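# Load tray nuts onto scale to hit red mark

## Task

Move steel nuts one at a time from the tray onto the scale's dish, and stop at whichever nut count brings the needle closest to the red marker. The dish must hold only those nuts, and once released each nut may rest only on the dish or on other nuts. When you finish, the scale and every nut must be motionless, and nothing may depend on the robot to stay put. Anything the robot is touching at the end must not drop by more than about a fingernail's width once released, or the task fails.

## Robot and tools

Robot: one 6-joint arm (a Trossen wxai follower) with a two-finger parallel gripper and one camera, cam_wrist (504x504), mounted on the wrist. The joints, in column order, are waist, shoulder, elbow, wrist pitch, wrist yaw, wrist roll.

Frame: the scene frame has its origin on the table surface directly under the arm's base, +z upward, +x forward, +y to the left when facing along +x. The base may sit slightly tilted. The reported hand position can be off, more so when the arm is stretched far out.

Gripper: the fingers point along the hand's +x axis and close along its y axis. end_effector_position is the point midway between the finger pads, which is 3 to 4 cm back from the fingertips.

execute_actions: the argument actions is a list holding zero or one item. An empty list moves nothing and just reports the current state. A motion item is {"rows": [[...], ...], "steps": n}: 1 to 15 rows, n from 1 to 15 (default 15), each step lasting 1/30 s. Row k is used on step k; if steps outnumber rows, the final row keeps being used. A wait item is {"steps": n} with no rows, n up to 300; it ends when n steps have elapsed since the previous result, and your reply time is counted in those steps. Optional pictures (true/false) decides whether images come back. A refused call sends nothing to the robot.

Each row is 7 numbers, each in [-1, 1]. The first six are joint offsets, not absolute angles, in scaled units: 1.0 equals 0.9615 rad for waist, shoulder and elbow, 1.713 rad for wrist pitch, 1.767 for wrist yaw, 1.728 for wrist roll. Every row is measured from the same reference: the joint angles printed in the most recent result that lists them (before any such result in a scene, and for the second or later call within one reply, from the pose at the moment the action begins). Rows do not add up on each other. So an all-zero row is not a pause: it pulls the arm back to that reference. The seventh number is the gripper opening, absolute: +1 fully open, about -0.80 where the empty fingers touch, and anything lower closes no further. Closing fully from open takes at least about 0.5 s.

Joint ranges (rad): waist -3.054 to 3.054, shoulder 0.000 to 3.142, elbow 0.000 to 2.356, wrist pitch -1.571 to 1.571, wrist yaw -1.571 to 1.571, wrist roll -3.142 to 3.142. A call that would push a joint more than 0.010 rad beyond its end is refused; true ends can differ by up to 0.010 rad. Targets past the real end are clipped there, and the result may say "joint sent to its limit" (possibly about an earlier action). Absence of that line does not prove there is room left.

Motion: each joint's target is kept within a lead of its measured angle (0.211 rad waist/shoulder/elbow, 0.213 wrist pitch, 0.267 wrist yaw, 0.228 wrist roll), and if the targets would place the hand over 70 mm from where it is, all are scaled back. Big moves therefore take several calls. Friction can leave a joint short of its target, especially at long reach, and tiny turns may not happen; check the reported angles after each move. Between calls the arm keeps heading for the last row's target until it has nearly stopped or a step is HELD; after that only a new action makes it move further.

Result lines: end_effector_position (m) and end_effector_quat_wxyz, with linear (m/s) and angular (rad/s) velocities; Joint positions (rad) and Joint velocities (rad/s) in column order, followed by the finger-pad gap (m; 0.088 when fully open); grip_measured, the measured opening on the command scale; Joint torques and External joint torques (pushback estimate including friction and held weight, or "no reading"). "joint command not followed" means the clearance check altered or blocked targets (mounting blocks and posts count as part of the arm). HELD marks steps where your row was partly or wholly not sent. TORQUE FAULT: contact torque hit a load limit (N m: waist 18, shoulder 22.3, elbow 22.2, wrist pitch 5.86, wrist yaw 5.84, wrist roll 5.48, held weight included); the arm halts 10 s and the rest of the call is dropped. MOTOR HOT appears from 50 °C; at 95 °C an OVER-TEMPERATURE FAULT holds the arm, and if cooling fails within 30 to 60 s power cuts and the arm goes limp. Holding loads heats motors, even while you think.

Gripping: below about +1, the fingers move until grip_measured equals your number. To hold a nut, command roughly 0.07 under grip_measured for a firm grip, less for a gentler one. Readings may be off by up to about 1 mm throughout, and while squeezing they read up to about 3 mm (0.061) narrower. Parts thinner than about 3 mm get proportionally less force. Pads push 34 to 49 N and can spike at first contact.

zoom_image: camera "cam_wrist", region [x0, y0, x1, y1] in pixels of the latest full image, origin top-left, at most 504 by 504. Intrinsics: fx = fy = 400.992, cx 253.177, cy 255.999, pinhole with radial distortion; the pose comes from joint readings and can be a few mm and degrees off. Optical frame: +z forward, +x right, +y down.

read_manual: section "licences" gives licence text; no motion.

finished_scene: pass the current scene number; it cannot be undone and reports success. A reply without any tool call ends the session.

Avoid: dropping nuts, knocking anything off the table, slamming or hard pressing on the scale, torque faults, overheating, and leaving the gripper holding or resting on anything at the end. Loose objects may occasionally get a brief push from outside.

Each tool is called after "Call:" in YAML: its name, and indented under it one key for each argument.

## Session

Call:
execute_actions:
  actions: []

Scene clock: 0.00 s of 7600.00 s.
end_effector_position=(+0.3997, -0.5154, +0.3408) grip_measured=+0.823 end_effector_quat_wxyz=(+0.597, -0.464, +0.582, -0.299) end_effector_velocity=(-0.000, -0.002, -0.001) end_effector_angular_velocity=(-0.009, +0.015, +0.006)
Joint positions: [ 0.072  1.779  1.767  1.398  0.991 -3.085  0.079]
Joint velocities: [-0.007 -0.002 -0.002 -0.007 -0.007 -0.007 -0.   ]
Joint torques (N m, as the arm reports them, + toward a larger angle): no reading
External joint torques (N m, as the arm's controller estimates them; a push from outside toward a larger angle lowers the number): no reading
Motor temperatures (°C, as the motors report them): [25 27 26 28 26 28]
Heat: hottest wrist pitch 28 °C (+0.0 °C/min).

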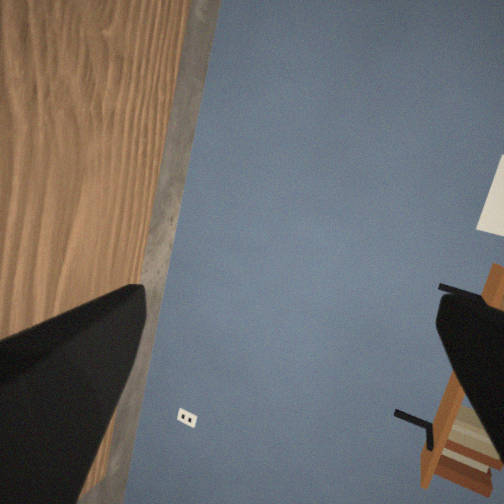

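Call:
execute_actions:
  actions:
    - {"rows":[[0.2,0,0,-0.8,0,0.9,1]]}

Call:
execute_actions:
  actions:
    - {"steps":30}

Scene clock: 38.77 s of 7600.00 s.
end_effector_position=(+0.4998, -0.4174, +0.3765) grip_measured=+0.981 end_effector_quat_wxyz=(+0.795, -0.410, +0.399, -0.200) end_effector_velocity=(+0.117, +0.168, -0.070) end_effector_angular_velocity=(+0.671, -0.270, +0.485)
Joint positions: [ 0.261  1.777  1.768  0.684  0.99  -2.318  0.087]
Joint velocities: [ 0.017 -0.002  0.002 -1.443 -0.007  1.546  0.001]
Joint torques (N m, as the arm reports them, + toward a larger angle): [ 8.93 -3.35  3.05  0.14 -0.63  0.2 ]
External joint torques (N m, as the arm's controller estimates them; a push from outside toward a larger angle lowers the number): [ 1.54  0.06 -0.17 -0.33 -0.04  0.14]
Motor temperatures (°C, as the motors report them): [33 29 27 28 27 28]
Heat: hottest waist 33 °C (+7.7 °C/min).
Steps of this call (steps 1 to 1148: nothing new was sent; steps 1149 to 1163: all 15 steps of this action). Readings (joint positions):
1149: [0.082 1.779 1.767 1.369 0.996 -3.048]
1150: [0.110 1.776 1.768 1.322 0.997 -3.002]
1152: [0.181 1.775 1.768 1.225 0.993 -2.896]
1156: [0.255 1.777 1.768 1.026 0.990 -2.686]
1163: the state above
camera_calibration (this result's frames):
cam_wrist: T_world_to_cam=[[0.0220702, -0.566791, 0.823566, -0.546232], [-0.962641, -0.234421, -0.135535, 0.464594], [0.269881, -0.789807, -0.55079, -0.177731], [0, 0, 0, 1]] pos_world=[0.507258, -0.341062, 0.414934]

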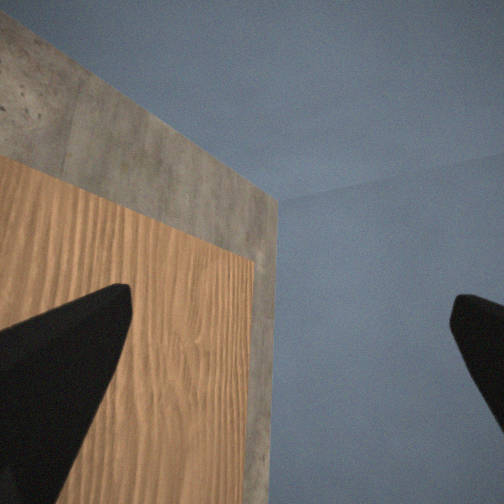

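Scene clock: 39.77 s of 7600.00 s.
end_effector_position=(+0.5237, -0.3346, +0.3320) grip_measured=+0.984 end_effector_quat_wxyz=(+0.882, -0.257, +0.385, -0.084) end_effector_velocity=(+0.001, +0.002, +0.000) end_effector_angular_velocity=(+0.013, -0.015, +0.011)
Joint positions: [ 0.264  1.778  1.768  0.031  0.99  -1.534  0.087]
Joint velocities: [-0.002 -0.002  0.002 -0.022 -0.022  0.022  0.   ]
Joint torques (N m, as the arm reports them, + toward a larger angle): [ 9.05 -3.49  3.56  0.57 -0.47  0.16]
External joint torques (N m, as the arm's controller estimates them; a push from outside toward a larger angle lowers the number): [ 1.33  0.27 -0.06 -0.23 -0.04  0.12]
Motor temperatures (°C, as the motors report them): [34 29 27 28 27 28]
Heat: hottest waist 34 °C (+9.1 °C/min).
Steps of this call (steps 1 to 30: the robot went on to your last target). Readings (joint positions):
1: [0.262 1.777 1.768 0.635 0.990 -2.265]
2: [0.262 1.777 1.768 0.586 0.990 -2.213]
4: [0.263 1.777 1.768 0.488 0.990 -2.107]
8: [0.264 1.777 1.768 0.294 0.990 -1.899]
30: the state above
camera_calibration (this result's frames):
cam_wrist: T_world_to_cam=[[0.059544, -0.841829, 0.53645, -0.479517], [-0.922876, -0.251252, -0.291844, 0.526356], [0.380467, -0.477699, -0.791864, -0.0167993], [0, 0, 0, 1]] pos_world=[0.520705, -0.279448, 0.397548]

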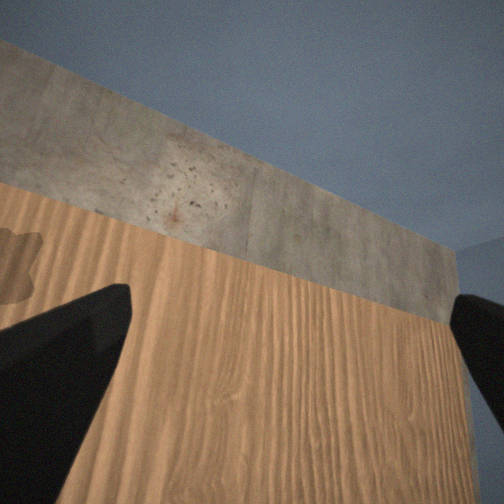

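Call:
execute_actions:
  actions:
    - {"rows":[[0,0,0,-0.88,0,0.88,1]]}
  pictures: false

Call:
execute_actions:
  actions:
    - {"steps":25}

Scene clock: 49.27 s of 7600.00 s.
end_effector_position=(+0.4789, -0.2585, +0.2751) grip_measured=+0.984 end_effector_quat_wxyz=(+0.868, -0.103, +0.485, +0.020) end_effector_velocity=(-0.148, +0.112, -0.102) end_effector_angular_velocity=(+0.552, +0.630, -0.109)
Joint positions: [ 0.265  1.776  1.771 -0.694  0.99  -0.753  0.087]
Joint velocities: [-0.002 -0.002 -0.007 -1.399 -0.007  1.516  0.   ]
Joint torques (N m, as the arm reports them, + toward a larger angle): [ 9.03 -3.4   3.39  0.49 -0.22  0.18]
External joint torques (N m, as the arm's controller estimates them; a push from outside toward a larger angle lowers the number): [ 1.42  0.41 -0.27 -0.35 -0.03  0.16]
Motor temperatures (°C, as the motors report them): [36 29 28 28 27 28]
Heat: hottest waist 36 °C (+9.7 °C/min).
Steps of this call (steps 1 to 15: the robot went on to your last target; steps 16 to 270: nothing new was sent; steps 271 to 285: all 15 steps of this action). Readings (joint positions):
271: [0.264 1.778 1.770 -0.008 0.990 -1.486]
272: [0.265 1.775 1.771 -0.060 0.990 -1.432]
274: [0.265 1.773 1.771 -0.157 0.990 -1.326]
278: [0.265 1.776 1.771 -0.353 0.990 -1.119]
285: the state above

Scene clock: 50.10 s of 7600.00 s.
end_effector_position=(+0.3756, -0.2323, +0.2363) grip_measured=+0.984 end_effector_quat_wxyz=(+0.758, -0.034, +0.650, +0.049) end_effector_velocity=(-0.011, -0.001, -0.002) end_effector_angular_velocity=(-0.004, +0.037, +0.048)
Joint positions: [ 0.265  1.776  1.771 -1.468  0.99  -0.019  0.087]
Joint velocities: [-0.002 -0.002 -0.002 -0.066 -0.007  0.007 -0.   ]
Joint torques (N m, as the arm reports them, + toward a larger angle): [ 8.17 -3.09  2.91  0.07  0.01  0.13]
External joint torques (N m, as the arm's controller estimates them; a push from outside toward a larger angle lowers the number): [ 1.24  0.13 -0.26 -0.34  0.04  0.13]
Motor temperatures (°C, as the motors report them): [36 29 28 28 27 28]
Heat: hottest waist 36 °C (+9.6 °C/min).
Steps of this call (steps 1 to 25: the robot went on to your last target). Readings (joint positions):
1: [0.265 1.776 1.771 -0.743 0.990 -0.700]
2: [0.265 1.776 1.771 -0.792 0.990 -0.647]
4: [0.265 1.776 1.771 -0.889 0.990 -0.542]
8: [0.265 1.776 1.771 -1.086 0.990 -0.332]
25: the state above
camera_calibration (this result's frames):
cam_wrist: T_world_to_cam=[[0.140242, -0.990117, -0.000761875, -0.271066], [-0.966928, -0.137123, 0.215053, 0.310722], [-0.213033, -0.0294228, -0.976602, 0.383386], [0, 0, 0, 1]] pos_world=[0.420135, -0.214499, 0.307388]

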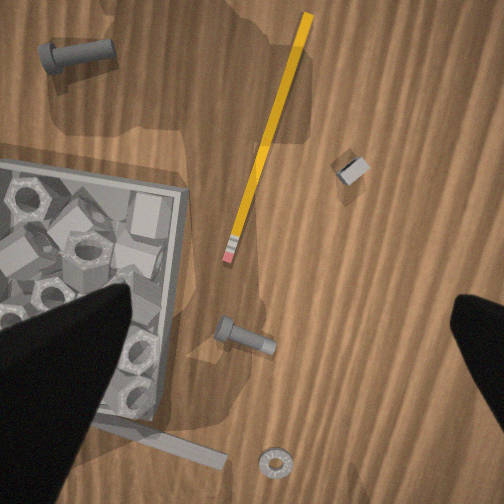

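Call:
execute_actions:
  actions:
    - {"rows":[[0.5,0.3,0,0,0.0,0.2,1]]}
  pictures: false

Call:
execute_actions:
  actions:
    - {"steps":20}

Scene clock: 57.97 s of 7600.00 s.
end_effector_position=(+0.3864, -0.0580, +0.3379) grip_measured=+0.984 end_effector_quat_wxyz=(+0.823, -0.079, +0.552, +0.107) end_effector_velocity=(-0.066, +0.148, +0.159) end_effector_angular_velocity=(+0.057, -0.394, +0.249)
Joint positions: [ 0.717  2.048  1.774 -1.469  0.991  0.304  0.087]
Joint velocities: [ 0.564  0.115 -0.007 -0.007 -0.022  0.168 -0.   ]
Joint torques (N m, as the arm reports them, + toward a larger angle): [ 5.25 -2.71  3.48  0.72  0.09  0.1 ]
External joint torques (N m, as the arm's controller estimates them; a push from outside toward a larger angle lowers the number): [ 0.3   0.47 -0.46  0.08 -0.12  0.08]
Motor temperatures (°C, as the motors report them): [37 29 28 28 27 28]
Heat: hottest waist 37 °C (+9.3 °C/min).
Steps of this call (steps 1 to 30: the robot went on to your last target; steps 31 to 221: nothing new was sent; steps 222 to 236: all 15 steps of this action). Readings (joint positions):
222: [0.272 1.789 1.771 -1.477 0.993 0.009]
223: [0.292 1.804 1.776 -1.477 0.997 0.043]
225: [0.349 1.852 1.781 -1.474 0.997 0.106]
229: [0.476 1.966 1.777 -1.471 0.995 0.212]
236: the state above

Scene clock: 58.63 s of 7600.00 s.
end_effector_position=(+0.3832, -0.0494, +0.3452) grip_measured=+0.984 end_effector_quat_wxyz=(+0.828, -0.079, +0.545, +0.109) end_effector_velocity=(-0.001, -0.002, -0.002) end_effector_angular_velocity=(-0.010, +0.003, -0.002)
Joint positions: [ 0.745  2.058  1.774 -1.469  0.991  0.323  0.087]
Joint velocities: [-0.002 -0.002 -0.007 -0.007  0.007  0.007 -0.   ]
Joint torques (N m, as the arm reports them, + toward a larger angle): [ 8.57 -1.9   3.48  0.72  0.12  0.06]
External joint torques (N m, as the arm's controller estimates them; a push from outside toward a larger angle lowers the number): [ 1.28  0.61 -0.33 -0.04  0.01  0.06]
Motor temperatures (°C, as the motors report them): [37 29 28 28 27 28]
Heat: hottest waist 37 °C (+9.2 °C/min).
Steps of this call (steps 1 to 20: the robot went on to your last target). Readings (joint positions):
1: [0.732 2.051 1.774 -1.469 0.991 0.308]
2: [0.740 2.053 1.774 -1.469 0.991 0.312]
4: [0.744 2.055 1.774 -1.469 0.991 0.317]
8: [0.743 2.057 1.774 -1.469 0.991 0.322]
20: the state above
camera_calibration (this result's frames):
cam_wrist: T_world_to_cam=[[0.283984, -0.958368, 0.0297129, -0.154998], [-0.957963, -0.284908, -0.0336669, 0.394947], [0.0407308, -0.018903, -0.998991, 0.407706], [0, 0, 0, 1]] pos_world=[0.405756, -0.0283145, 0.425197]

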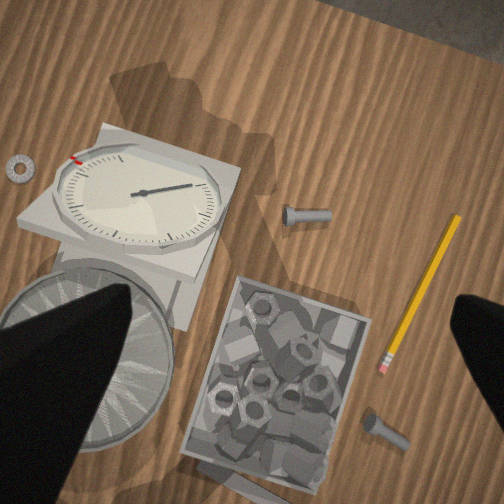

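Call:
zoom_image:
  camera: "cam_wrist"
  region: [10,100,260,300]

Call:
zoom_image:
  camera: "cam_wrist"
  region: [170,264,410,504]

Region (10, 100, 260, 300) of cam_wrist's 504x504 image, scaled by 2.016, with more detail than that image has; it fills the top 403 rows of this view, and the rest is white.

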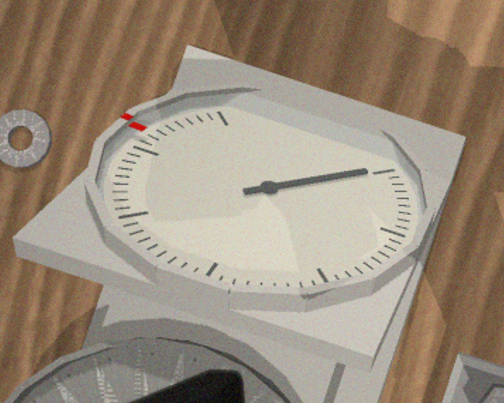

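Region (170, 264, 410, 504) of cam_wrist's 504x504 image, scaled by 2.100, with more detail than that image has.

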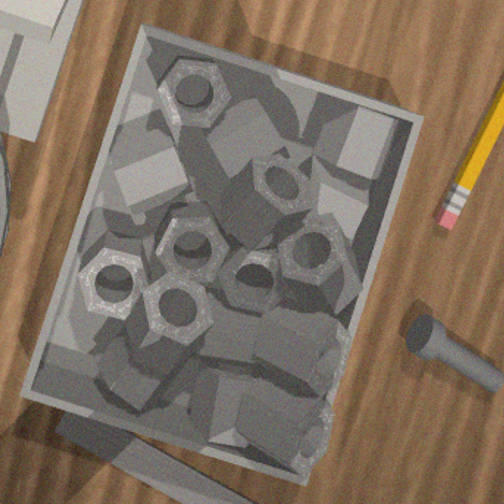

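Call:
execute_actions:
  actions:
    - {"rows":[[-0.515,-0.144,-0.453,0.185,0,0,0.2]]}
  pictures: false

Call:
execute_actions:
  actions:
    - {"steps":20}

Scene clock: 88.87 s of 7600.00 s.
end_effector_position=(+0.3555, -0.1051, +0.1562) grip_measured=+0.216 end_effector_quat_wxyz=(+0.713, -0.001, +0.702, +0.002) end_effector_velocity=(-0.056, -0.040, -0.103) end_effector_angular_velocity=(-0.001, +0.282, -0.139)
Joint positions: [ 0.273  1.937  1.365 -1.169  0.99   0.323  0.05 ]
Joint velocities: [-0.3   -0.076 -0.208  0.095 -0.037  0.007 -0.006]
Joint torques (N m, as the arm reports them, + toward a larger angle): [10.09 -5.72  3.26  0.42  0.05  0.07]
External joint torques (N m, as the arm's controller estimates them; a push from outside toward a larger angle lowers the number): [ 1.14 -1.2  -0.52  0.09  0.07  0.07]
Motor temperatures (°C, as the motors report them): [39 28 28 29 27 28]
Heat: hottest waist 39 °C (+7.0 °C/min).
Steps of this call (steps 1 to 15: the robot went on to your last target; steps 16 to 892: nothing new was sent; steps 893 to 907: all 15 steps of this action). Readings (joint positions):
893: [0.738 2.044 1.751 -1.432 0.991 0.323]
894: [0.717 2.023 1.713 -1.390 0.989 0.323]
896: [0.644 1.985 1.637 -1.316 0.989 0.323]
900: [0.483 1.947 1.503 -1.227 0.990 0.323]
907: the state above

Scene clock: 89.53 s of 7600.00 s.
end_effector_position=(+0.3518, -0.1084, +0.1505) grip_measured=+0.202 end_effector_quat_wxyz=(+0.709, +0.004, +0.706, -0.003) end_effector_velocity=(-0.002, -0.001, -0.002) end_effector_angular_velocity=(+0.005, +0.012, +0.010)
Joint positions: [ 0.255  1.925  1.346 -1.155  0.99   0.323  0.049]
Joint velocities: [-0.007 -0.002 -0.002 -0.007 -0.007 -0.007 -0.   ]
Joint torques (N m, as the arm reports them, + toward a larger angle): [ 8.38 -4.86  2.75  0.28  0.05  0.02]
External joint torques (N m, as the arm's controller estimates them; a push from outside toward a larger angle lowers the number): [ 0.98 -0.87 -0.44  0.09  0.04  0.02]
Motor temperatures (°C, as the motors report them): [39 29 28 29 27 28]
Heat: hottest waist 39 °C (+7.1 °C/min).
Steps of this call (steps 1 to 20: the robot went on to your last target). Readings (joint positions):
1: [0.266 1.935 1.360 -1.165 0.990 0.323]
2: [0.263 1.932 1.357 -1.163 0.990 0.323]
4: [0.262 1.927 1.353 -1.159 0.990 0.323]
8: [0.260 1.925 1.349 -1.156 0.990 0.323]
20: the state above
camera_calibration (this result's frames):
cam_wrist: T_world_to_cam=[[0.0118687, -0.999902, 0.00736033, -0.10225], [-0.933319, -0.00843615, 0.358949, 0.303627], [-0.358852, -0.0111298, -0.933328, 0.34495], [0, 0, 0, 1]] pos_world=[0.408381, -0.0958393, 0.213718]

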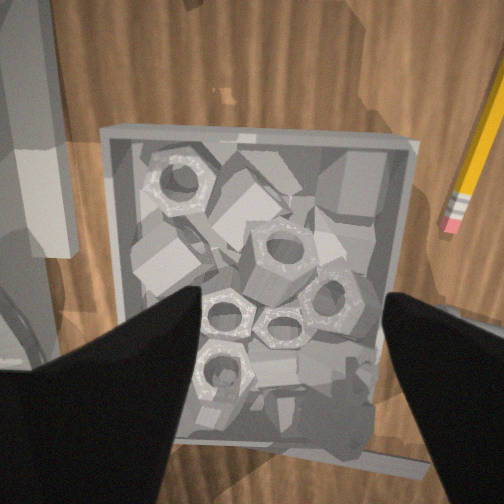

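Call:
execute_actions:
  actions:
    - {"rows":[[-0.05,-0.005,-0.06,0.07,0,0.03,0.1],[-0.1,-0.01,-0.12,0.14,0,0.06,0.05],[-0.144,-0.016,-0.172,0.207,0,0.082,0.02]]}
  pictures: false

Call:
execute_actions:
  actions:
    - {"steps":10}

Scene clock: 112.03 s of 7600.00 s.
end_effector_position=(+0.3490, -0.1036, +0.0951) grip_measured=+0.026 end_effector_quat_wxyz=(+0.694, +0.138, +0.694, -0.132) end_effector_velocity=(-0.001, +0.004, -0.005) end_effector_angular_velocity=(+0.008, -0.013, -0.042)
Joint positions: [ 0.123  1.914  1.19  -0.812  0.99   0.459  0.04 ]
Joint velocities: [-0.007 -0.007 -0.037  0.066 -0.007  0.007 -0.002]
Joint torques (N m, as the arm reports them, + toward a larger angle): [ 8.05 -5.23  2.59  0.29  0.04  0.13]
External joint torques (N m, as the arm's controller estimates them; a push from outside toward a larger angle lowers the number): [ 0.85 -0.82 -0.25  0.09  0.02  0.13]
Motor temperatures (°C, as the motors report them): [40 29 28 29 26 28]
Heat: hottest waist 40 °C (+4.1 °C/min).
Steps of this call (steps 1 to 15: the robot went on to your last target; steps 16 to 660: nothing new was sent; steps 661 to 675: all 15 steps of this action). Readings (joint positions):
661: [0.253 1.924 1.338 -1.133 0.990 0.331]
662: [0.244 1.920 1.320 -1.086 0.990 0.350]
664: [0.202 1.913 1.270 -0.987 0.990 0.397]
668: [0.130 1.914 1.206 -0.867 0.990 0.441]
675: the state above

Scene clock: 112.37 s of 7600.00 s.
end_effector_position=(+0.3492, -0.1032, +0.0944) grip_measured=+0.023 end_effector_quat_wxyz=(+0.694, +0.141, +0.693, -0.135) end_effector_velocity=(-0.001, +0.003, -0.002) end_effector_angular_velocity=(+0.007, +0.004, +0.008)
Joint positions: [ 0.122  1.914  1.187 -0.804  0.99   0.462  0.04 ]
Joint velocities: [-0.002  0.002 -0.007  0.007 -0.007 -0.007 -0.   ]
Joint torques (N m, as the arm reports them, + toward a larger angle): [ 8.06 -5.26  2.39  0.21 -0.01  0.09]
External joint torques (N m, as the arm's controller estimates them; a push from outside toward a larger angle lowers the number): [ 0.77 -0.93 -0.4   0.02 -0.02  0.09]
Motor temperatures (°C, as the motors report them): [40 29 28 29 26 28]
Heat: hottest waist 40 °C (+4.0 °C/min).
Steps of this call (steps 1 to 10: the robot went on to your last target). Readings (joint positions):
1: [0.123 1.914 1.189 -0.810 0.990 0.460]
2: [0.123 1.914 1.189 -0.808 0.990 0.461]
4: [0.123 1.914 1.188 -0.806 0.990 0.462]
8: [0.122 1.914 1.187 -0.804 0.990 0.462]
10: the state above
camera_calibration (this result's frames):
cam_wrist: T_world_to_cam=[[-0.361641, -0.932317, -0.0012695, 0.0416413], [-0.868755, 0.336491, 0.36337, 0.334085], [-0.338349, 0.132512, -0.931644, 0.299242], [0, 0, 0, 1]] pos_world=[0.406545, -0.113247, 0.157443]

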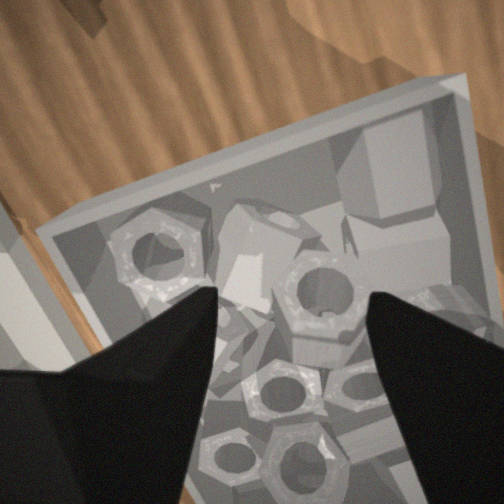

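Call:
execute_actions:
  actions:
    - {"rows":[[-0.015,-0.054,-0.047,0.009,0,-0.015,0.02],[-0.015,-0.054,-0.047,0.009,0,-0.015,0.02],[-0.015,-0.054,-0.047,0.009,0,-0.015,0.02],[-0.015,-0.054,-0.047,0.009,0,-0.015,0.02],[-0.015,-0.054,-0.047,0.009,0,-0.015,0.02],[-0.028,-0.052,-0.057,0.027,0,-0.028,0.02],[-0.041,-0.05,-0.066,0.046,0,-0.042,0.02],[-0.054,-0.047,-0.076,0.064,0,-0.055,0.02],[-0.068,-0.043,-0.085,0.083,0,-0.069,0.02],[-0.081,-0.039,-0.095,0.101,0,-0.082,0.02],[-0.097,-0.033,-0.105,0.12,0,-0.096,0.02]]}
  pictures: false

Call:
execute_actions:
  actions:
    - {"steps":10}

Scene clock: 133.93 s of 7600.00 s.
end_effector_position=(+0.3417, -0.1148, +0.0691) grip_measured=+0.022 end_effector_quat_wxyz=(+0.695, +0.142, +0.691, -0.141) end_effector_velocity=(+0.001, -0.001, -0.034) end_effector_angular_velocity=(+0.006, -0.013, +0.031)
Joint positions: [ 0.041  1.872  1.1   -0.63   0.99   0.32   0.04 ]
Joint velocities: [-0.09   0.007 -0.076  0.242 -0.022 -0.212 -0.   ]
Joint torques (N m, as the arm reports them, + toward a larger angle): [ 8.21 -3.33  2.32  0.33  0.02 -0.06]
External joint torques (N m, as the arm's controller estimates them; a push from outside toward a larger angle lowers the number): [ 0.56  1.33 -0.45  0.05  0.05 -0.05]
Motor temperatures (°C, as the motors report them): [40 30 27 28 26 28]
Heat: hottest waist 40 °C (+2.0 °C/min).
Steps of this call (steps 1 to 15: the robot went on to your last target; steps 16 to 632: nothing new was sent; steps 633 to 647: all 15 steps of this action). Readings (joint positions):
633: [0.122 1.908 1.182 -0.797 0.990 0.460]
634: [0.120 1.901 1.174 -0.796 0.990 0.456]
636: [0.117 1.885 1.160 -0.796 0.990 0.449]
640: [0.104 1.871 1.144 -0.757 0.990 0.417]
647: the state above

Scene clock: 134.27 s of 7600.00 s.
end_effector_position=(+0.3430, -0.1143, +0.0676) grip_measured=+0.022 end_effector_quat_wxyz=(+0.698, +0.141, +0.688, -0.139) end_effector_velocity=(+0.001, +0.002, -0.002) end_effector_angular_velocity=(+0.020, -0.005, -0.011)
Joint positions: [ 0.038  1.873  1.093 -0.604  0.99   0.301  0.04 ]
Joint velocities: [-0.007 -0.002 -0.007  0.022 -0.022 -0.007 -0.   ]
Joint torques (N m, as the arm reports them, + toward a larger angle): [ 7.36 -3.7   2.21  0.47  0.01 -0.05]
External joint torques (N m, as the arm's controller estimates them; a push from outside toward a larger angle lowers the number): [ 0.34  0.77 -0.37  0.25  0.01 -0.05]
Motor temperatures (°C, as the motors report them): [40 30 27 28 26 28]
Heat: hottest waist 40 °C (+2.0 °C/min).
Steps of this call (steps 1 to 10: the robot went on to your last target). Readings (joint positions):
1: [0.040 1.873 1.098 -0.623 0.990 0.315]
2: [0.040 1.873 1.097 -0.618 0.990 0.312]
4: [0.039 1.873 1.095 -0.610 0.990 0.306]
8: [0.038 1.873 1.093 -0.605 0.990 0.302]
10: the state above
camera_calibration (this result's frames):
cam_wrist: T_world_to_cam=[[-0.367529, -0.930003, 0.00401747, 0.0309839], [-0.870183, 0.345406, 0.351393, 0.344435], [-0.328184, 0.125651, -0.93622, 0.269596], [0, 0, 0, 1]] pos_world=[0.399586, -0.12403, 0.131244]

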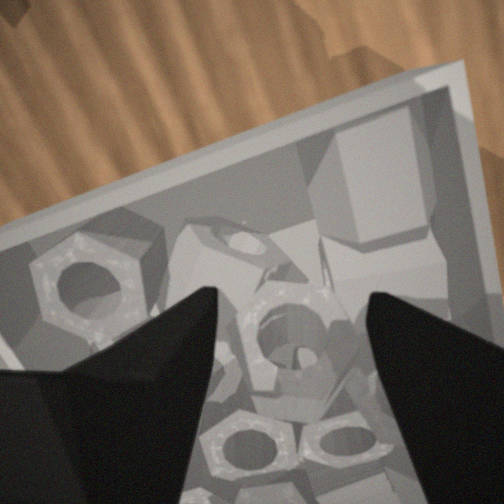

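Call:
execute_actions:
  actions:
    - {"rows":[[0,-0.015,-0.025,0.004,0,0,-0.08],[0,-0.015,-0.025,0.004,0,0,-0.08],[0,-0.015,-0.025,0.004,0,0,-0.08],[0,-0.015,-0.025,0.004,0,0,-0.08],[0,-0.015,-0.025,0.004,0,0,-0.08],[-0.018,-0.008,-0.035,0.015,0,-0.012,-0.08]]}

Call:
execute_actions:
  actions:
    - {"rows":[[0,0,0,0,0,0,-0.35]]}

Scene clock: 145.00 s of 7600.00 s.
end_effector_position=(+0.3402, -0.1136, +0.0670) grip_measured=-0.075 end_effector_quat_wxyz=(+0.700, +0.138, +0.687, -0.138) end_effector_velocity=(+0.001, +0.001, -0.001) end_effector_angular_velocity=(+0.006, -0.008, +0.006)
Joint positions: [ 0.038  1.862  1.071 -0.582  0.992  0.285  0.035]
Joint velocities: [-0.002 -0.002 -0.007  0.022 -0.007 -0.022 -0.001]
Joint torques (N m, as the arm reports them, + toward a larger angle): [ 6.08 -4.32  1.94  0.23 -0.08 -0.14]
External joint torques (N m, as the arm's controller estimates them; a push from outside toward a larger angle lowers the number): [-0.84  0.11 -0.64  0.   -0.09 -0.14]
Motor temperatures (°C, as the motors report them): [39 30 27 28 26 28]
Heat: hottest waist 39 °C (+0.0 °C/min).
Steps of this call (steps 1 to 30: the robot went on to your last target; steps 31 to 307: nothing new was sent; steps 308 to 322: all 15 steps of this action). Readings (joint positions):
308: [0.039 1.872 1.090 -0.602 0.991 0.300]
309: [0.039 1.870 1.087 -0.600 0.992 0.300]
311: [0.039 1.867 1.083 -0.599 0.992 0.300]
315: [0.039 1.865 1.075 -0.589 0.992 0.292]
322: the state above
camera_calibration (this result's frames):
cam_wrist: T_world_to_cam=[[-0.360695, -0.932669, 0.00519983, 0.0278724], [-0.874563, 0.34015, 0.345599, 0.343246], [-0.324098, 0.120108, -0.938368, 0.266197], [0, 0, 0, 1]] pos_world=[0.396518, -0.122732, 0.13102]

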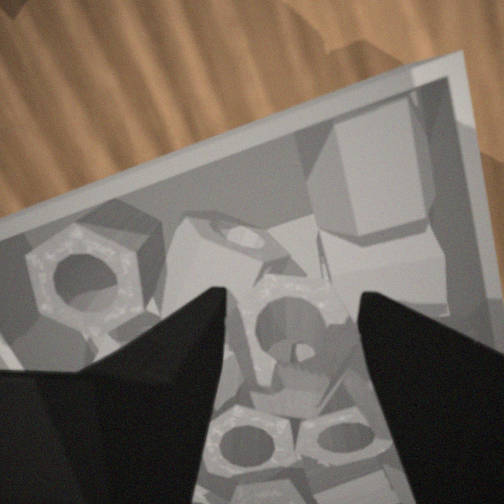

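Scene clock: 145.50 s of 7600.00 s.
end_effector_position=(+0.3408, -0.1131, +0.0679) grip_measured=-0.228 end_effector_quat_wxyz=(+0.701, +0.138, +0.686, -0.137) end_effector_velocity=(-0.002, +0.002, -0.001) end_effector_angular_velocity=(+0.007, +0.008, +0.016)
Joint positions: [ 0.041  1.862  1.071 -0.581  0.992  0.285  0.028]
Joint velocities: [-0.002  0.002 -0.002 -0.007 -0.007 -0.007 -0.   ]
Joint torques (N m, as the arm reports them, + toward a larger angle): [ 7.96 -4.44  2.73 -0.03  0.01  0.02]
External joint torques (N m, as the arm's controller estimates them; a push from outside toward a larger angle lowers the number): [ 1.06 -0.07  0.21 -0.25  0.01  0.02]
Motor temperatures (°C, as the motors report them): [39 30 27 28 26 28]
Heat: hottest waist 39 °C (+0.0 °C/min).
Steps of this call (steps 1 to 15: all 15 steps of this action). Readings (joint positions):
1: [0.039 1.862 1.071 -0.581 0.992 0.285]
2: [0.040 1.862 1.071 -0.581 0.991 0.285]
4: [0.041 1.862 1.071 -0.581 0.992 0.285]
8: [0.041 1.862 1.071 -0.581 0.992 0.285]
15: the state above
camera_calibration (this result's frames):
cam_wrist: T_world_to_cam=[[-0.360353, -0.93281, 0.00339527, 0.0285743], [-0.875871, 0.339604, 0.34281, 0.343874], [-0.320929, 0.120559, -0.939399, 0.266224], [0, 0, 0, 1]] pos_world=[0.396925, -0.122222, 0.13211]

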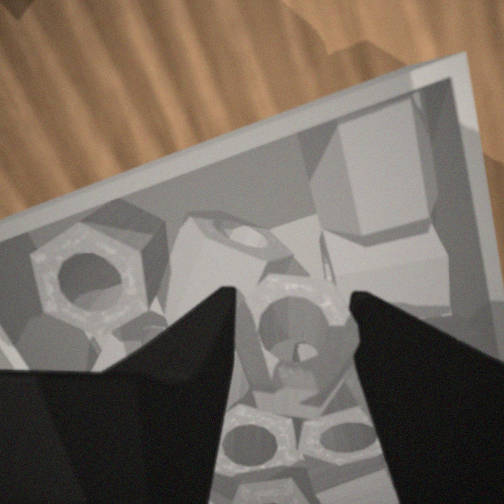

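Call:
execute_actions:
  actions:
    - {"rows":[[0.026,-0.007,0.019,-0.037,0,0.027,-0.35],[0.026,-0.007,0.019,-0.037,0,0.027,-0.35],[0.052,-0.012,0.038,-0.074,0,0.054,-0.35],[0.052,-0.012,0.038,-0.074,0,0.054,-0.35],[0.08,-0.016,0.057,-0.11,0,0.08,-0.35],[0.11,-0.016,0.08,-0.15,0,0.1,-0.35],[0.15,-0.01,0.1,-0.19,0,0.12,-0.35],[0.19,0,0.12,-0.23,0,0.14,-0.35],[0.23,0.01,0.15,-0.27,0,0.16,-0.35],[0.27,0.03,0.18,-0.31,-0.01,0.18,-0.35],[0.32,0.05,0.21,-0.37,-0.02,0.2,-0.35],[0.42,0.083,0.282,-0.48,-0.034,0.2,-0.35]]}
  pictures: false

Call:
execute_actions:
  actions:
    - {"steps":15}

Scene clock: 159.90 s of 7600.00 s.
end_effector_position=(+0.3461, -0.0755, +0.1779) grip_measured=-0.228 end_effector_quat_wxyz=(+0.729, +0.091, +0.676, -0.051) end_effector_velocity=(-0.066, +0.124, +0.302) end_effector_angular_velocity=(-0.012, -0.156, +1.184)
Joint positions: [ 0.373  1.914  1.292 -1.127  0.952  0.591  0.028]
Joint velocities: [ 0.979  0.222  0.51  -1.429 -0.212  0.3    0.   ]
Joint torques (N m, as the arm reports them, + toward a larger angle): [ 5.91 -3.37  2.8  -0.54 -0.03  0.12]
External joint torques (N m, as the arm's controller estimates them; a push from outside toward a larger angle lowers the number): [ 0.72  0.22  0.22 -0.48 -0.11  0.11]
Motor temperatures (°C, as the motors report them): [40 30 27 28 26 28]
Heat: hottest waist 40 °C (+1.0 °C/min).
Steps of this call (steps 1 to 15: the robot went on to your last target; steps 16 to 417: nothing new was sent; steps 418 to 432: all 15 steps of this action). Readings (joint positions):
418: [0.043 1.862 1.073 -0.589 0.992 0.292]
419: [0.046 1.862 1.076 -0.600 0.992 0.300]
421: [0.060 1.862 1.085 -0.643 0.992 0.331]
425: [0.122 1.861 1.127 -0.800 0.992 0.428]
432: the state above

Scene clock: 160.40 s of 7600.00 s.
end_effector_position=(+0.3196, -0.0805, +0.1974) grip_measured=-0.228 end_effector_quat_wxyz=(+0.708, -0.002, +0.707, +0.000) end_effector_velocity=(-0.004, -0.004, +0.003) end_effector_angular_velocity=(-0.021, +0.012, +0.034)
Joint positions: [ 0.441  1.936  1.334 -1.395  0.937  0.627  0.028]
Joint velocities: [ 0.007  0.002  0.007 -0.051  0.007  0.007 -0.   ]
Joint torques (N m, as the arm reports them, + toward a larger angle): [ 8.43 -2.49  3.94 -0.17 -0.11  0.07]
External joint torques (N m, as the arm's controller estimates them; a push from outside toward a larger angle lowers the number): [ 1.54  0.74  0.45 -0.37 -0.14  0.07]
Motor temperatures (°C, as the motors report them): [40 30 28 28 26 28]
Heat: hottest waist 40 °C (+1.0 °C/min).
Steps of this call (steps 1 to 15: the robot went on to your last target). Readings (joint positions):
1: [0.401 1.919 1.306 -1.177 0.947 0.600]
2: [0.419 1.923 1.314 -1.227 0.943 0.607]
4: [0.435 1.928 1.320 -1.304 0.940 0.615]
8: [0.436 1.935 1.328 -1.368 0.938 0.624]
15: the state above
camera_calibration (this result's frames):
cam_wrist: T_world_to_cam=[[0.026067, -0.999605, 0.0105426, -0.0793764], [-0.93212, -0.0204937, 0.361569, 0.255106], [-0.36121, -0.019252, -0.932286, 0.377356], [0, 0, 0, 1]] pos_world=[0.376164, -0.066852, 0.260402]

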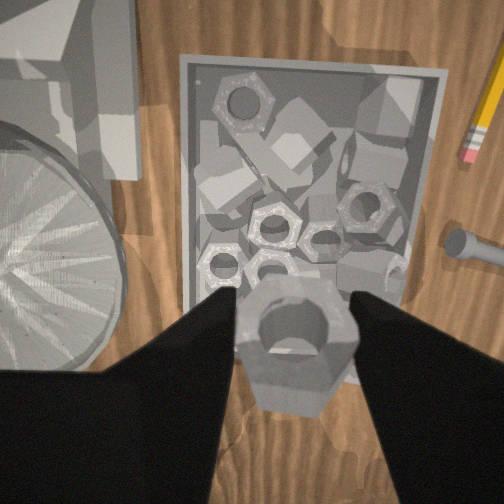

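Call:
execute_actions:
  actions:
    - {"rows":[[0.05,0.1,0.03,0.01,-0.01,0.03,-0.35],[0.1,0.2,0.07,0.02,-0.03,0.07,-0.35],[0.207,0.47,0.154,0.054,-0.06,0.158,-0.35]]}
  pictures: false

Call:
execute_actions:
  actions:
    - {"steps":12}

Scene clock: 169.70 s of 7600.00 s.
end_effector_position=(+0.3173, +0.0652, +0.1981) grip_measured=-0.228 end_effector_quat_wxyz=(+0.705, -0.007, +0.709, +0.004) end_effector_velocity=(-0.007, +0.013, -0.011) end_effector_angular_velocity=(-0.024, +0.049, -0.030)
Joint positions: [ 0.636  2.371  1.465 -1.308  0.834  0.888  0.028]
Joint velocities: [-0.002  0.071  0.022 -0.022 -0.022  0.081 -0.   ]
Joint torques (N m, as the arm reports them, + toward a larger angle): [ 9.18 -4.91  4.9   0.3   0.    0.1 ]
External joint torques (N m, as the arm's controller estimates them; a push from outside toward a larger angle lowers the number): [ 1.38  0.87  0.34  0.1  -0.1   0.09]
Motor temperatures (°C, as the motors report them): [41 30 28 28 26 28]
Heat: hottest waist 41 °C (+1.0 °C/min).
Steps of this call (steps 1 to 15: the robot went on to your last target; steps 16 to 264: nothing new was sent; steps 265 to 279: all 15 steps of this action). Readings (joint positions):
265: [0.445 1.949 1.338 -1.402 0.936 0.638]
266: [0.454 1.975 1.352 -1.401 0.931 0.663]
268: [0.497 2.040 1.392 -1.364 0.904 0.732]
272: [0.598 2.208 1.452 -1.326 0.861 0.835]
279: the state above

Scene clock: 170.10 s of 7600.00 s.
end_effector_position=(+0.3190, +0.0677, +0.1980) grip_measured=-0.228 end_effector_quat_wxyz=(+0.706, -0.003, +0.708, +0.000) end_effector_velocity=(-0.002, -0.000, +0.001) end_effector_angular_velocity=(+0.001, +0.007, +0.014)
Joint positions: [ 0.637  2.381  1.475 -1.305  0.834  0.897  0.028]
Joint velocities: [ 0.002 -0.002 -0.002 -0.007 -0.007 -0.007 -0.   ]
Joint torques (N m, as the arm reports them, + toward a larger angle): [ 9.34 -4.38  4.61  0.3  -0.05  0.13]
External joint torques (N m, as the arm's controller estimates them; a push from outside toward a larger angle lowers the number): [ 1.64  0.6   0.63  0.1  -0.1   0.13]
Motor temperatures (°C, as the motors report them): [41 30 28 28 26 28]
Heat: hottest waist 41 °C (+1.0 °C/min).
Steps of this call (steps 1 to 12: the robot went on to your last target). Readings (joint positions):
1: [0.636 2.373 1.466 -1.308 0.834 0.891]
2: [0.636 2.373 1.469 -1.308 0.834 0.892]
4: [0.636 2.373 1.473 -1.306 0.834 0.895]
8: [0.636 2.378 1.475 -1.306 0.834 0.896]
12: the state above
camera_calibration (this result's frames):
cam_wrist: T_world_to_cam=[[0.0273965, -0.999556, 0.0117143, 0.0681085], [-0.930339, -0.021209, 0.366087, 0.256014], [-0.365676, -0.0209277, -0.930507, 0.381682], [0, 0, 0, 1]] pos_world=[0.375885, 0.0814958, 0.260637]

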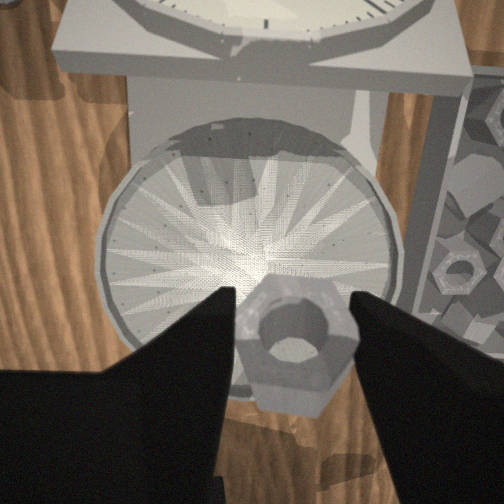

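Call:
execute_actions:
  actions:
    - {"rows":[[-0.01,0.02,-0.07,0.055,0,0,-0.35],[-0.01,0.02,-0.07,0.055,0,0,-0.35],[-0.02,0.04,-0.13,0.11,0,0,-0.35],[-0.02,0.04,-0.13,0.11,0,0,-0.35],[-0.03,0.065,-0.2,0.165,0.01,-0.02,-0.35],[-0.03,0.065,-0.2,0.165,0.01,-0.02,-0.35],[-0.045,0.09,-0.27,0.22,0.01,-0.02,-0.35],[-0.045,0.09,-0.27,0.22,0.01,-0.02,-0.35],[-0.056,0.109,-0.334,0.2755,0.02,-0.04,-0.35]]}
  pictures: false

Call:
execute_actions:
  actions:
    - {"steps":12}

Scene clock: 188.03 s of 7600.00 s.
end_effector_position=(+0.2690, +0.1117, +0.1165) grip_measured=-0.228 end_effector_quat_wxyz=(+0.704, -0.008, +0.710, +0.001) end_effector_velocity=(-0.002, +0.027, -0.016) end_effector_angular_velocity=(+0.105, -0.059, -0.096)
Joint positions: [ 0.586  2.481  1.174 -0.871  0.863  0.837  0.028]
Joint velocities: [-0.007 -0.002 -0.1    0.286 -0.022 -0.051 -0.   ]
Joint torques (N m, as the arm reports them, + toward a larger angle): [ 8.31 -5.43  3.24  0.46  0.1  -0.1 ]
External joint torques (N m, as the arm's controller estimates them; a push from outside toward a larger angle lowers the number): [ 1.1   0.2  -0.6   0.12 -0.03 -0.09]
Motor temperatures (°C, as the motors report them): [43 30 29 28 26 28]
Heat: hottest waist 43 °C (+3.0 °C/min).
Steps of this call (steps 1 to 15: the robot went on to your last target; steps 16 to 523: nothing new was sent; steps 524 to 538: all 15 steps of this action). Readings (joint positions):
524: [0.637 2.382 1.467 -1.289 0.834 0.898]
525: [0.636 2.382 1.458 -1.268 0.834 0.898]
527: [0.632 2.387 1.422 -1.205 0.834 0.898]
531: [0.614 2.427 1.310 -1.048 0.842 0.878]
538: the state above

Scene clock: 188.43 s of 7600.00 s.
end_effector_position=(+0.2699, +0.1137, +0.1150) grip_measured=-0.228 end_effector_quat_wxyz=(+0.709, -0.004, +0.705, -0.001) end_effector_velocity=(-0.004, -0.001, -0.000) end_effector_angular_velocity=(-0.001, +0.009, +0.003)
Joint positions: [ 0.586  2.481  1.163 -0.84   0.871  0.83   0.028]
Joint velocities: [ 0.002 -0.002 -0.007 -0.007 -0.007  0.007 -0.   ]
Joint torques (N m, as the arm reports them, + toward a larger angle): [ 7.86 -4.48  2.7   0.46 -0.02  0.01]
External joint torques (N m, as the arm's controller estimates them; a push from outside toward a larger angle lowers the number): [ 0.74  0.58 -0.72  0.24 -0.07  0.01]
Motor temperatures (°C, as the motors report them): [43 30 29 28 26 28]
Heat: hottest waist 43 °C (+3.0 °C/min).
Steps of this call (steps 1 to 12: the robot went on to your last target). Readings (joint positions):
1: [0.586 2.481 1.172 -0.862 0.864 0.836]
2: [0.586 2.481 1.171 -0.855 0.865 0.835]
4: [0.586 2.481 1.168 -0.849 0.868 0.833]
8: [0.586 2.481 1.164 -0.842 0.871 0.831]
12: the state above
camera_calibration (this result's frames):
cam_wrist: T_world_to_cam=[[0.0270754, -0.99953, 0.0143859, 0.116102], [-0.933558, -0.0201378, 0.35786, 0.243348], [-0.357402, -0.0231193, -0.933664, 0.285833], [0, 0, 0, 1]] pos_world=[0.326193, 0.127556, 0.178117]

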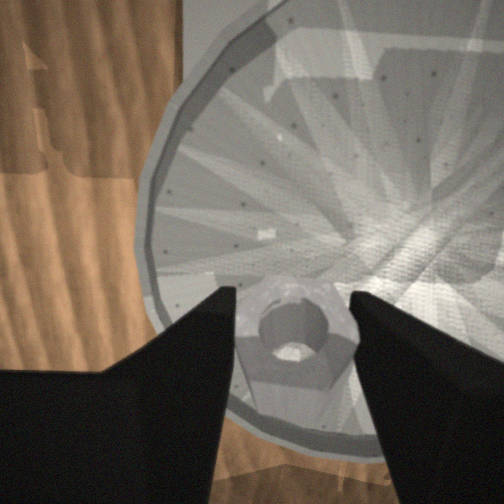

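Call:
execute_actions:
  actions:
    - {"rows":[[-0.015,0.003,-0.013,0.016,0.003,-0.01,-0.35],[-0.015,0.003,-0.013,0.016,0.003,-0.01,-0.35],[-0.015,0.003,-0.013,0.016,0.003,-0.01,-0.35],[-0.033,0.006,-0.03,0.038,0.008,-0.025,-0.35]]}

Scene clock: 196.30 s of 7600.00 s.
end_effector_position=(+0.2730, +0.1137, +0.1098) grip_measured=-0.228 end_effector_quat_wxyz=(+0.716, -0.005, +0.698, +0.002) end_effector_velocity=(+0.005, +0.002, -0.002) end_effector_angular_velocity=(+0.011, -0.015, -0.025)
Joint positions: [ 0.572  2.478  1.145 -0.788  0.891  0.789  0.028]
Joint velocities: [-0.007 -0.002 -0.002  0.037  0.007 -0.007 -0.   ]
Joint torques (N m, as the arm reports them, + toward a larger angle): [ 6.83 -4.16  2.75  0.99 -0.18 -0.02]
External joint torques (N m, as the arm's controller estimates them; a push from outside toward a larger angle lowers the number): [-0.25  0.87 -0.62  0.76 -0.22 -0.02]
Motor temperatures (°C, as the motors report them): [43 30 29 28 26 28]
Heat: hottest waist 43 °C (+3.0 °C/min).
Steps of this call (steps 1 to 30: the robot went on to your last target; steps 31 to 221: nothing new was sent; steps 222 to 236: all 15 steps of this action). Readings (joint positions):
222: [0.586 2.481 1.162 -0.836 0.874 0.827]
223: [0.585 2.481 1.161 -0.832 0.876 0.824]
225: [0.583 2.481 1.157 -0.821 0.880 0.814]
229: [0.574 2.479 1.149 -0.798 0.887 0.796]
236: the state above
camera_calibration (this result's frames):
cam_wrist: T_world_to_cam=[[0.0323182, -0.9994, 0.0124552, 0.114895], [-0.940038, -0.0261605, 0.340064, 0.252548], [-0.339534, -0.0226986, -0.94032, 0.277972], [0, 0, 0, 1]] pos_world=[0.328073, 0.127742, 0.174069]

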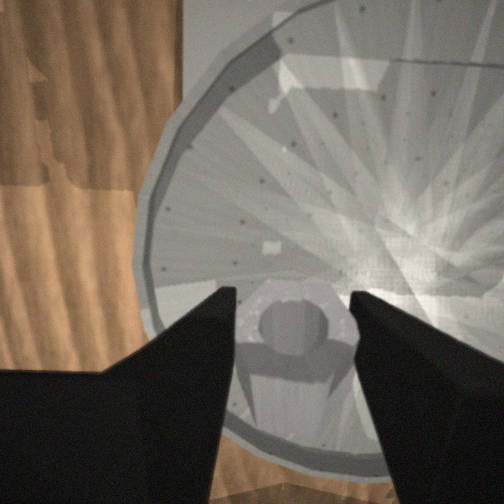

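Call:
execute_actions:
  actions:
    - {"rows":[[0.012,0,0.01,-0.015,0,0,-0.35],[0.012,0,0.01,-0.015,0,0,-0.35],[0.012,0,0.01,-0.015,0,0,-0.35],[0.012,0,0.01,-0.015,0,0,0.05],[0.012,0,0.01,-0.015,0,0,0.05],[0.012,0,0.01,-0.015,0,0,0.05],[0.012,0,0.01,-0.015,0,0,0.05],[0.012,0,0.01,-0.015,0,0,0.05],[0.012,0,0.01,-0.015,0,0,0.05],[0.012,0,0.01,-0.015,0,0,0.05],[0.05,-0.01,0.045,-0.065,-0.01,0.04,0.05],[0.1,-0.02,0.09,-0.13,-0.02,0.08,0.05]]}
  pictures: false

Call:
execute_actions:
  actions:
    - {"rows":[[0.1,-0.2,0.3,-0.2,0.03,-0.1,0.05],[0.1,-0.2,0.3,-0.2,0.03,-0.1,0.05],[0.1,-0.2,0.3,-0.2,0.03,-0.1,0.05],[0.1,-0.2,0.3,-0.2,0.03,-0.1,0.05],[0.1,-0.43,0.59,-0.3,0.07,-0.3,0.05]]}
  pictures: false

Call:
execute_actions:
  actions:
    - {"steps":30}

Call:
zoom_image:
  camera: "cam_wrist"
  region: [10,100,260,300]

Scene clock: 213.67 s of 7600.00 s.
end_effector_position=(+0.2701, +0.1110, +0.1355) grip_measured=+0.032 end_effector_quat_wxyz=(+0.716, -0.019, +0.698, -0.001) end_effector_velocity=(+0.028, +0.026, +0.160) end_effector_angular_velocity=(+0.071, -0.225, -0.093)
Joint positions: [ 0.641  2.471  1.2   -0.945  0.87   0.882  0.041]
Joint velocities: [ 0.403 -0.09   0.3   -0.476 -0.11   0.374  0.006]
Joint torques (N m, as the arm reports them, + toward a larger angle): [ 7.09 -6.11  4.03 -0.23 -0.05  0.13]
External joint torques (N m, as the arm's controller estimates them; a push from outside toward a larger angle lowers the number): [ 0.83 -1.41  0.65 -0.36 -0.11  0.11]
Motor temperatures (°C, as the motors report them): [41 30 28 29 26 28]
Heat: hottest waist 41 °C (+1.0 °C/min).
Steps of this call (steps 1 to 15: the robot went on to your last target; steps 16 to 506: nothing new was sent; steps 507 to 521: all 15 steps of this action). Readings (joint positions):
507: [0.573 2.477 1.145 -0.788 0.892 0.787]
508: [0.576 2.476 1.145 -0.792 0.892 0.787]
510: [0.583 2.476 1.146 -0.801 0.891 0.787]
514: [0.586 2.476 1.148 -0.806 0.891 0.787]
521: the state above

Scene clock: 214.17 s of 7600.00 s.
end_effector_position=(+0.3684, +0.0026, +0.2983) grip_measured=+0.047 end_effector_quat_wxyz=(+0.805, -0.061, +0.584, +0.084) end_effector_velocity=(+0.153, -0.304, +0.305) end_effector_angular_velocity=(+0.216, -0.541, +0.115)
Joint positions: [ 0.73   2.142  1.611 -1.354  0.969  0.487  0.041]
Joint velocities: [ 0.046 -0.54   1.053 -0.652  0.139 -0.828 -0.   ]
Joint torques (N m, as the arm reports them, + toward a larger angle): [ 8.59 -4.35  4.77  0.23  0.35 -0.07]
External joint torques (N m, as the arm's controller estimates them; a push from outside toward a larger angle lowers the number): [ 1.18 -0.8   0.7  -0.32  0.23 -0.07]
Motor temperatures (°C, as the motors report them): [41 30 28 29 26 28]
Heat: hottest waist 41 °C (+1.0 °C/min).
Steps of this call (steps 1 to 15: all 15 steps of this action). Readings (joint positions):
1: [0.654 2.458 1.218 -0.972 0.870 0.868]
2: [0.666 2.446 1.238 -1.003 0.871 0.845]
4: [0.687 2.408 1.293 -1.064 0.883 0.808]
8: [0.712 2.303 1.404 -1.166 0.928 0.697]
15: the state above

Scene clock: 215.17 s of 7600.00 s.
end_effector_position=(+0.3838, -0.0489, +0.3410) grip_measured=+0.048 end_effector_quat_wxyz=(+0.828, -0.060, +0.550, +0.095) end_effector_velocity=(-0.002, +0.001, -0.001) end_effector_angular_velocity=(+0.012, +0.014, +0.015)
Joint positions: [ 0.737  2.056  1.761 -1.456  0.991  0.366  0.041]
Joint velocities: [-0.002 -0.002  0.002 -0.007 -0.022 -0.007  0.   ]
Joint torques (N m, as the arm reports them, + toward a larger angle): [ 8.54 -2.36  4.53  0.4   0.27 -0.06]
External joint torques (N m, as the arm's controller estimates them; a push from outside toward a larger angle lowers the number): [ 1.27  0.24  0.67 -0.35  0.16 -0.07]
Motor temperatures (°C, as the motors report them): [41 30 28 29 26 28]
Heat: hottest waist 41 °C (+1.0 °C/min).
Steps of this call (steps 1 to 30: the robot went on to your last target). Readings (joint positions):
1: [0.731 2.125 1.647 -1.376 0.974 0.459]
2: [0.733 2.108 1.677 -1.394 0.979 0.436]
4: [0.736 2.078 1.722 -1.421 0.987 0.407]
8: [0.737 2.053 1.756 -1.445 0.991 0.380]
30: the state above
The arm was judged still, so your last target was given up. Only a new action makes it travel on or press farther. Fingers that are still opening or closing keep moving.
camera_calibration (this result's frames):
cam_wrist: T_world_to_cam=[[0.240751, -0.970528, 0.0106631, -0.132043], [-0.970131, -0.24096, -0.028014, 0.400355], [0.0297578, -0.00360018, -0.999551, 0.408641], [0, 0, 0, 1]] pos_world=[0.408026, -0.0302112, 0.421081]

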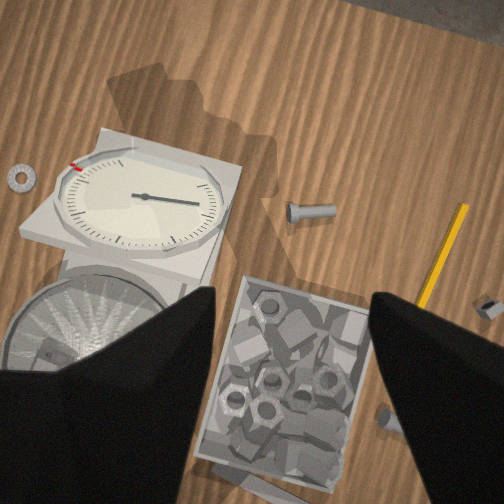

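Region (10, 100, 260, 300) of cam_wrist's 504x504 image, scaled by 2.016, with more detail than that image has; it fills the top 403 rows of this view, and the rest is white.

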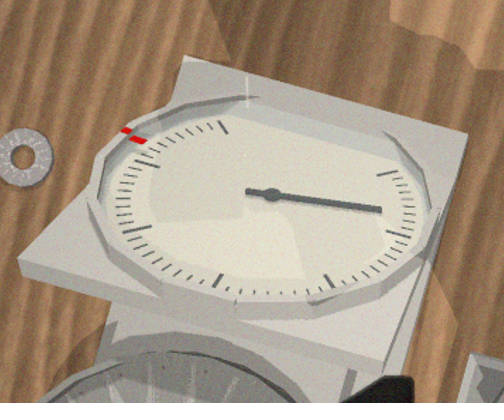

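Call:
execute_actions:
  actions:
    - {"rows":[[-0.566,-0.295,-0.917,0.405,0.003,-0.089,0.2]]}
  pictures: false

Call:
execute_actions:
  actions:
    - {"steps":25}

Scene clock: 226.60 s of 7600.00 s.
end_effector_position=(+0.3568, -0.1174, +0.1486) grip_measured=+0.195 end_effector_quat_wxyz=(+0.751, +0.066, +0.655, -0.043) end_effector_velocity=(-0.283, +0.145, -0.343) end_effector_angular_velocity=(-0.152, +0.719, +0.267)
Joint positions: [ 0.235  1.787  1.195 -0.862  0.996  0.221  0.049]
Joint velocities: [-0.505 -0.046 -1.429  0.813  0.007 -0.066  0.001]
Joint torques (N m, as the arm reports them, + toward a larger angle): [ 9.54 -4.53  2.45  0.3  -0.01 -0.08]
External joint torques (N m, as the arm's controller estimates them; a push from outside toward a larger angle lowers the number): [ 1.36 -0.8  -0.43  0.05  0.09 -0.06]
Motor temperatures (°C, as the motors report them): [42 30 29 29 26 28]
Heat: hottest waist 42 °C (+2.0 °C/min).
Steps of this call (steps 1 to 328: nothing new was sent; steps 329 to 343: all 15 steps of this action). Readings (joint positions):
329: [0.730 2.036 1.740 -1.421 0.991 0.343]
330: [0.710 2.009 1.702 -1.383 0.990 0.319]
332: [0.640 1.942 1.626 -1.311 0.990 0.284]
336: [0.469 1.825 1.483 -1.149 0.996 0.245]
343: the state above

Scene clock: 227.43 s of 7600.00 s.
end_effector_position=(+0.2794, -0.0794, +0.0989) grip_measured=+0.198 end_effector_quat_wxyz=(+0.706, +0.000, +0.708, +0.001) end_effector_velocity=(-0.000, +0.003, -0.001) end_effector_angular_velocity=(+0.022, +0.003, -0.015)
Joint positions: [ 0.197  1.778  0.886 -0.765  0.995  0.215  0.049]
Joint velocities: [-0.002 -0.002 -0.002  0.007 -0.022  0.007 -0.   ]
Joint torques (N m, as the arm reports them, + toward a larger angle): [ 6.45 -3.95  2.24  0.29  0.03 -0.04]
External joint torques (N m, as the arm's controller estimates them; a push from outside toward a larger angle lowers the number): [ 0.54 -0.67 -0.52  0.1   0.02 -0.04]
Motor temperatures (°C, as the motors report them): [42 30 29 29 26 28]
Heat: hottest waist 42 °C (+2.0 °C/min).
Steps of this call (steps 1 to 25: the robot went on to your last target). Readings (joint positions):
1: [0.222 1.786 1.147 -0.839 0.996 0.220]
2: [0.214 1.785 1.099 -0.821 0.996 0.219]
4: [0.207 1.784 1.008 -0.800 0.996 0.217]
8: [0.201 1.783 0.915 -0.779 0.995 0.215]
25: the state above
camera_calibration (this result's frames):
cam_wrist: T_world_to_cam=[[0.0237664, -0.99969, 0.00740822, -0.0753251], [-0.93085, -0.0194258, 0.364884, 0.252683], [-0.364627, -0.0155679, -0.931023, 0.272152], [0, 0, 0, 1]] pos_world=[0.336234, -0.0661563, 0.161738]

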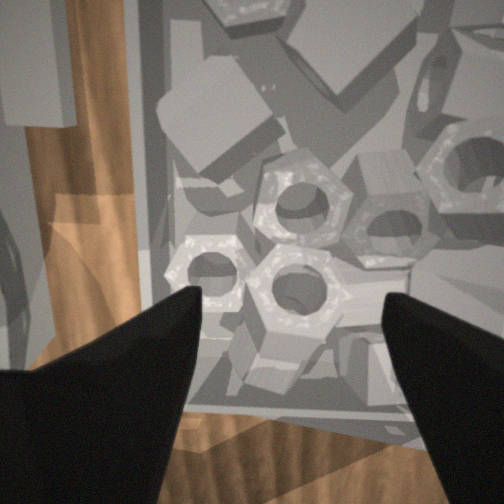

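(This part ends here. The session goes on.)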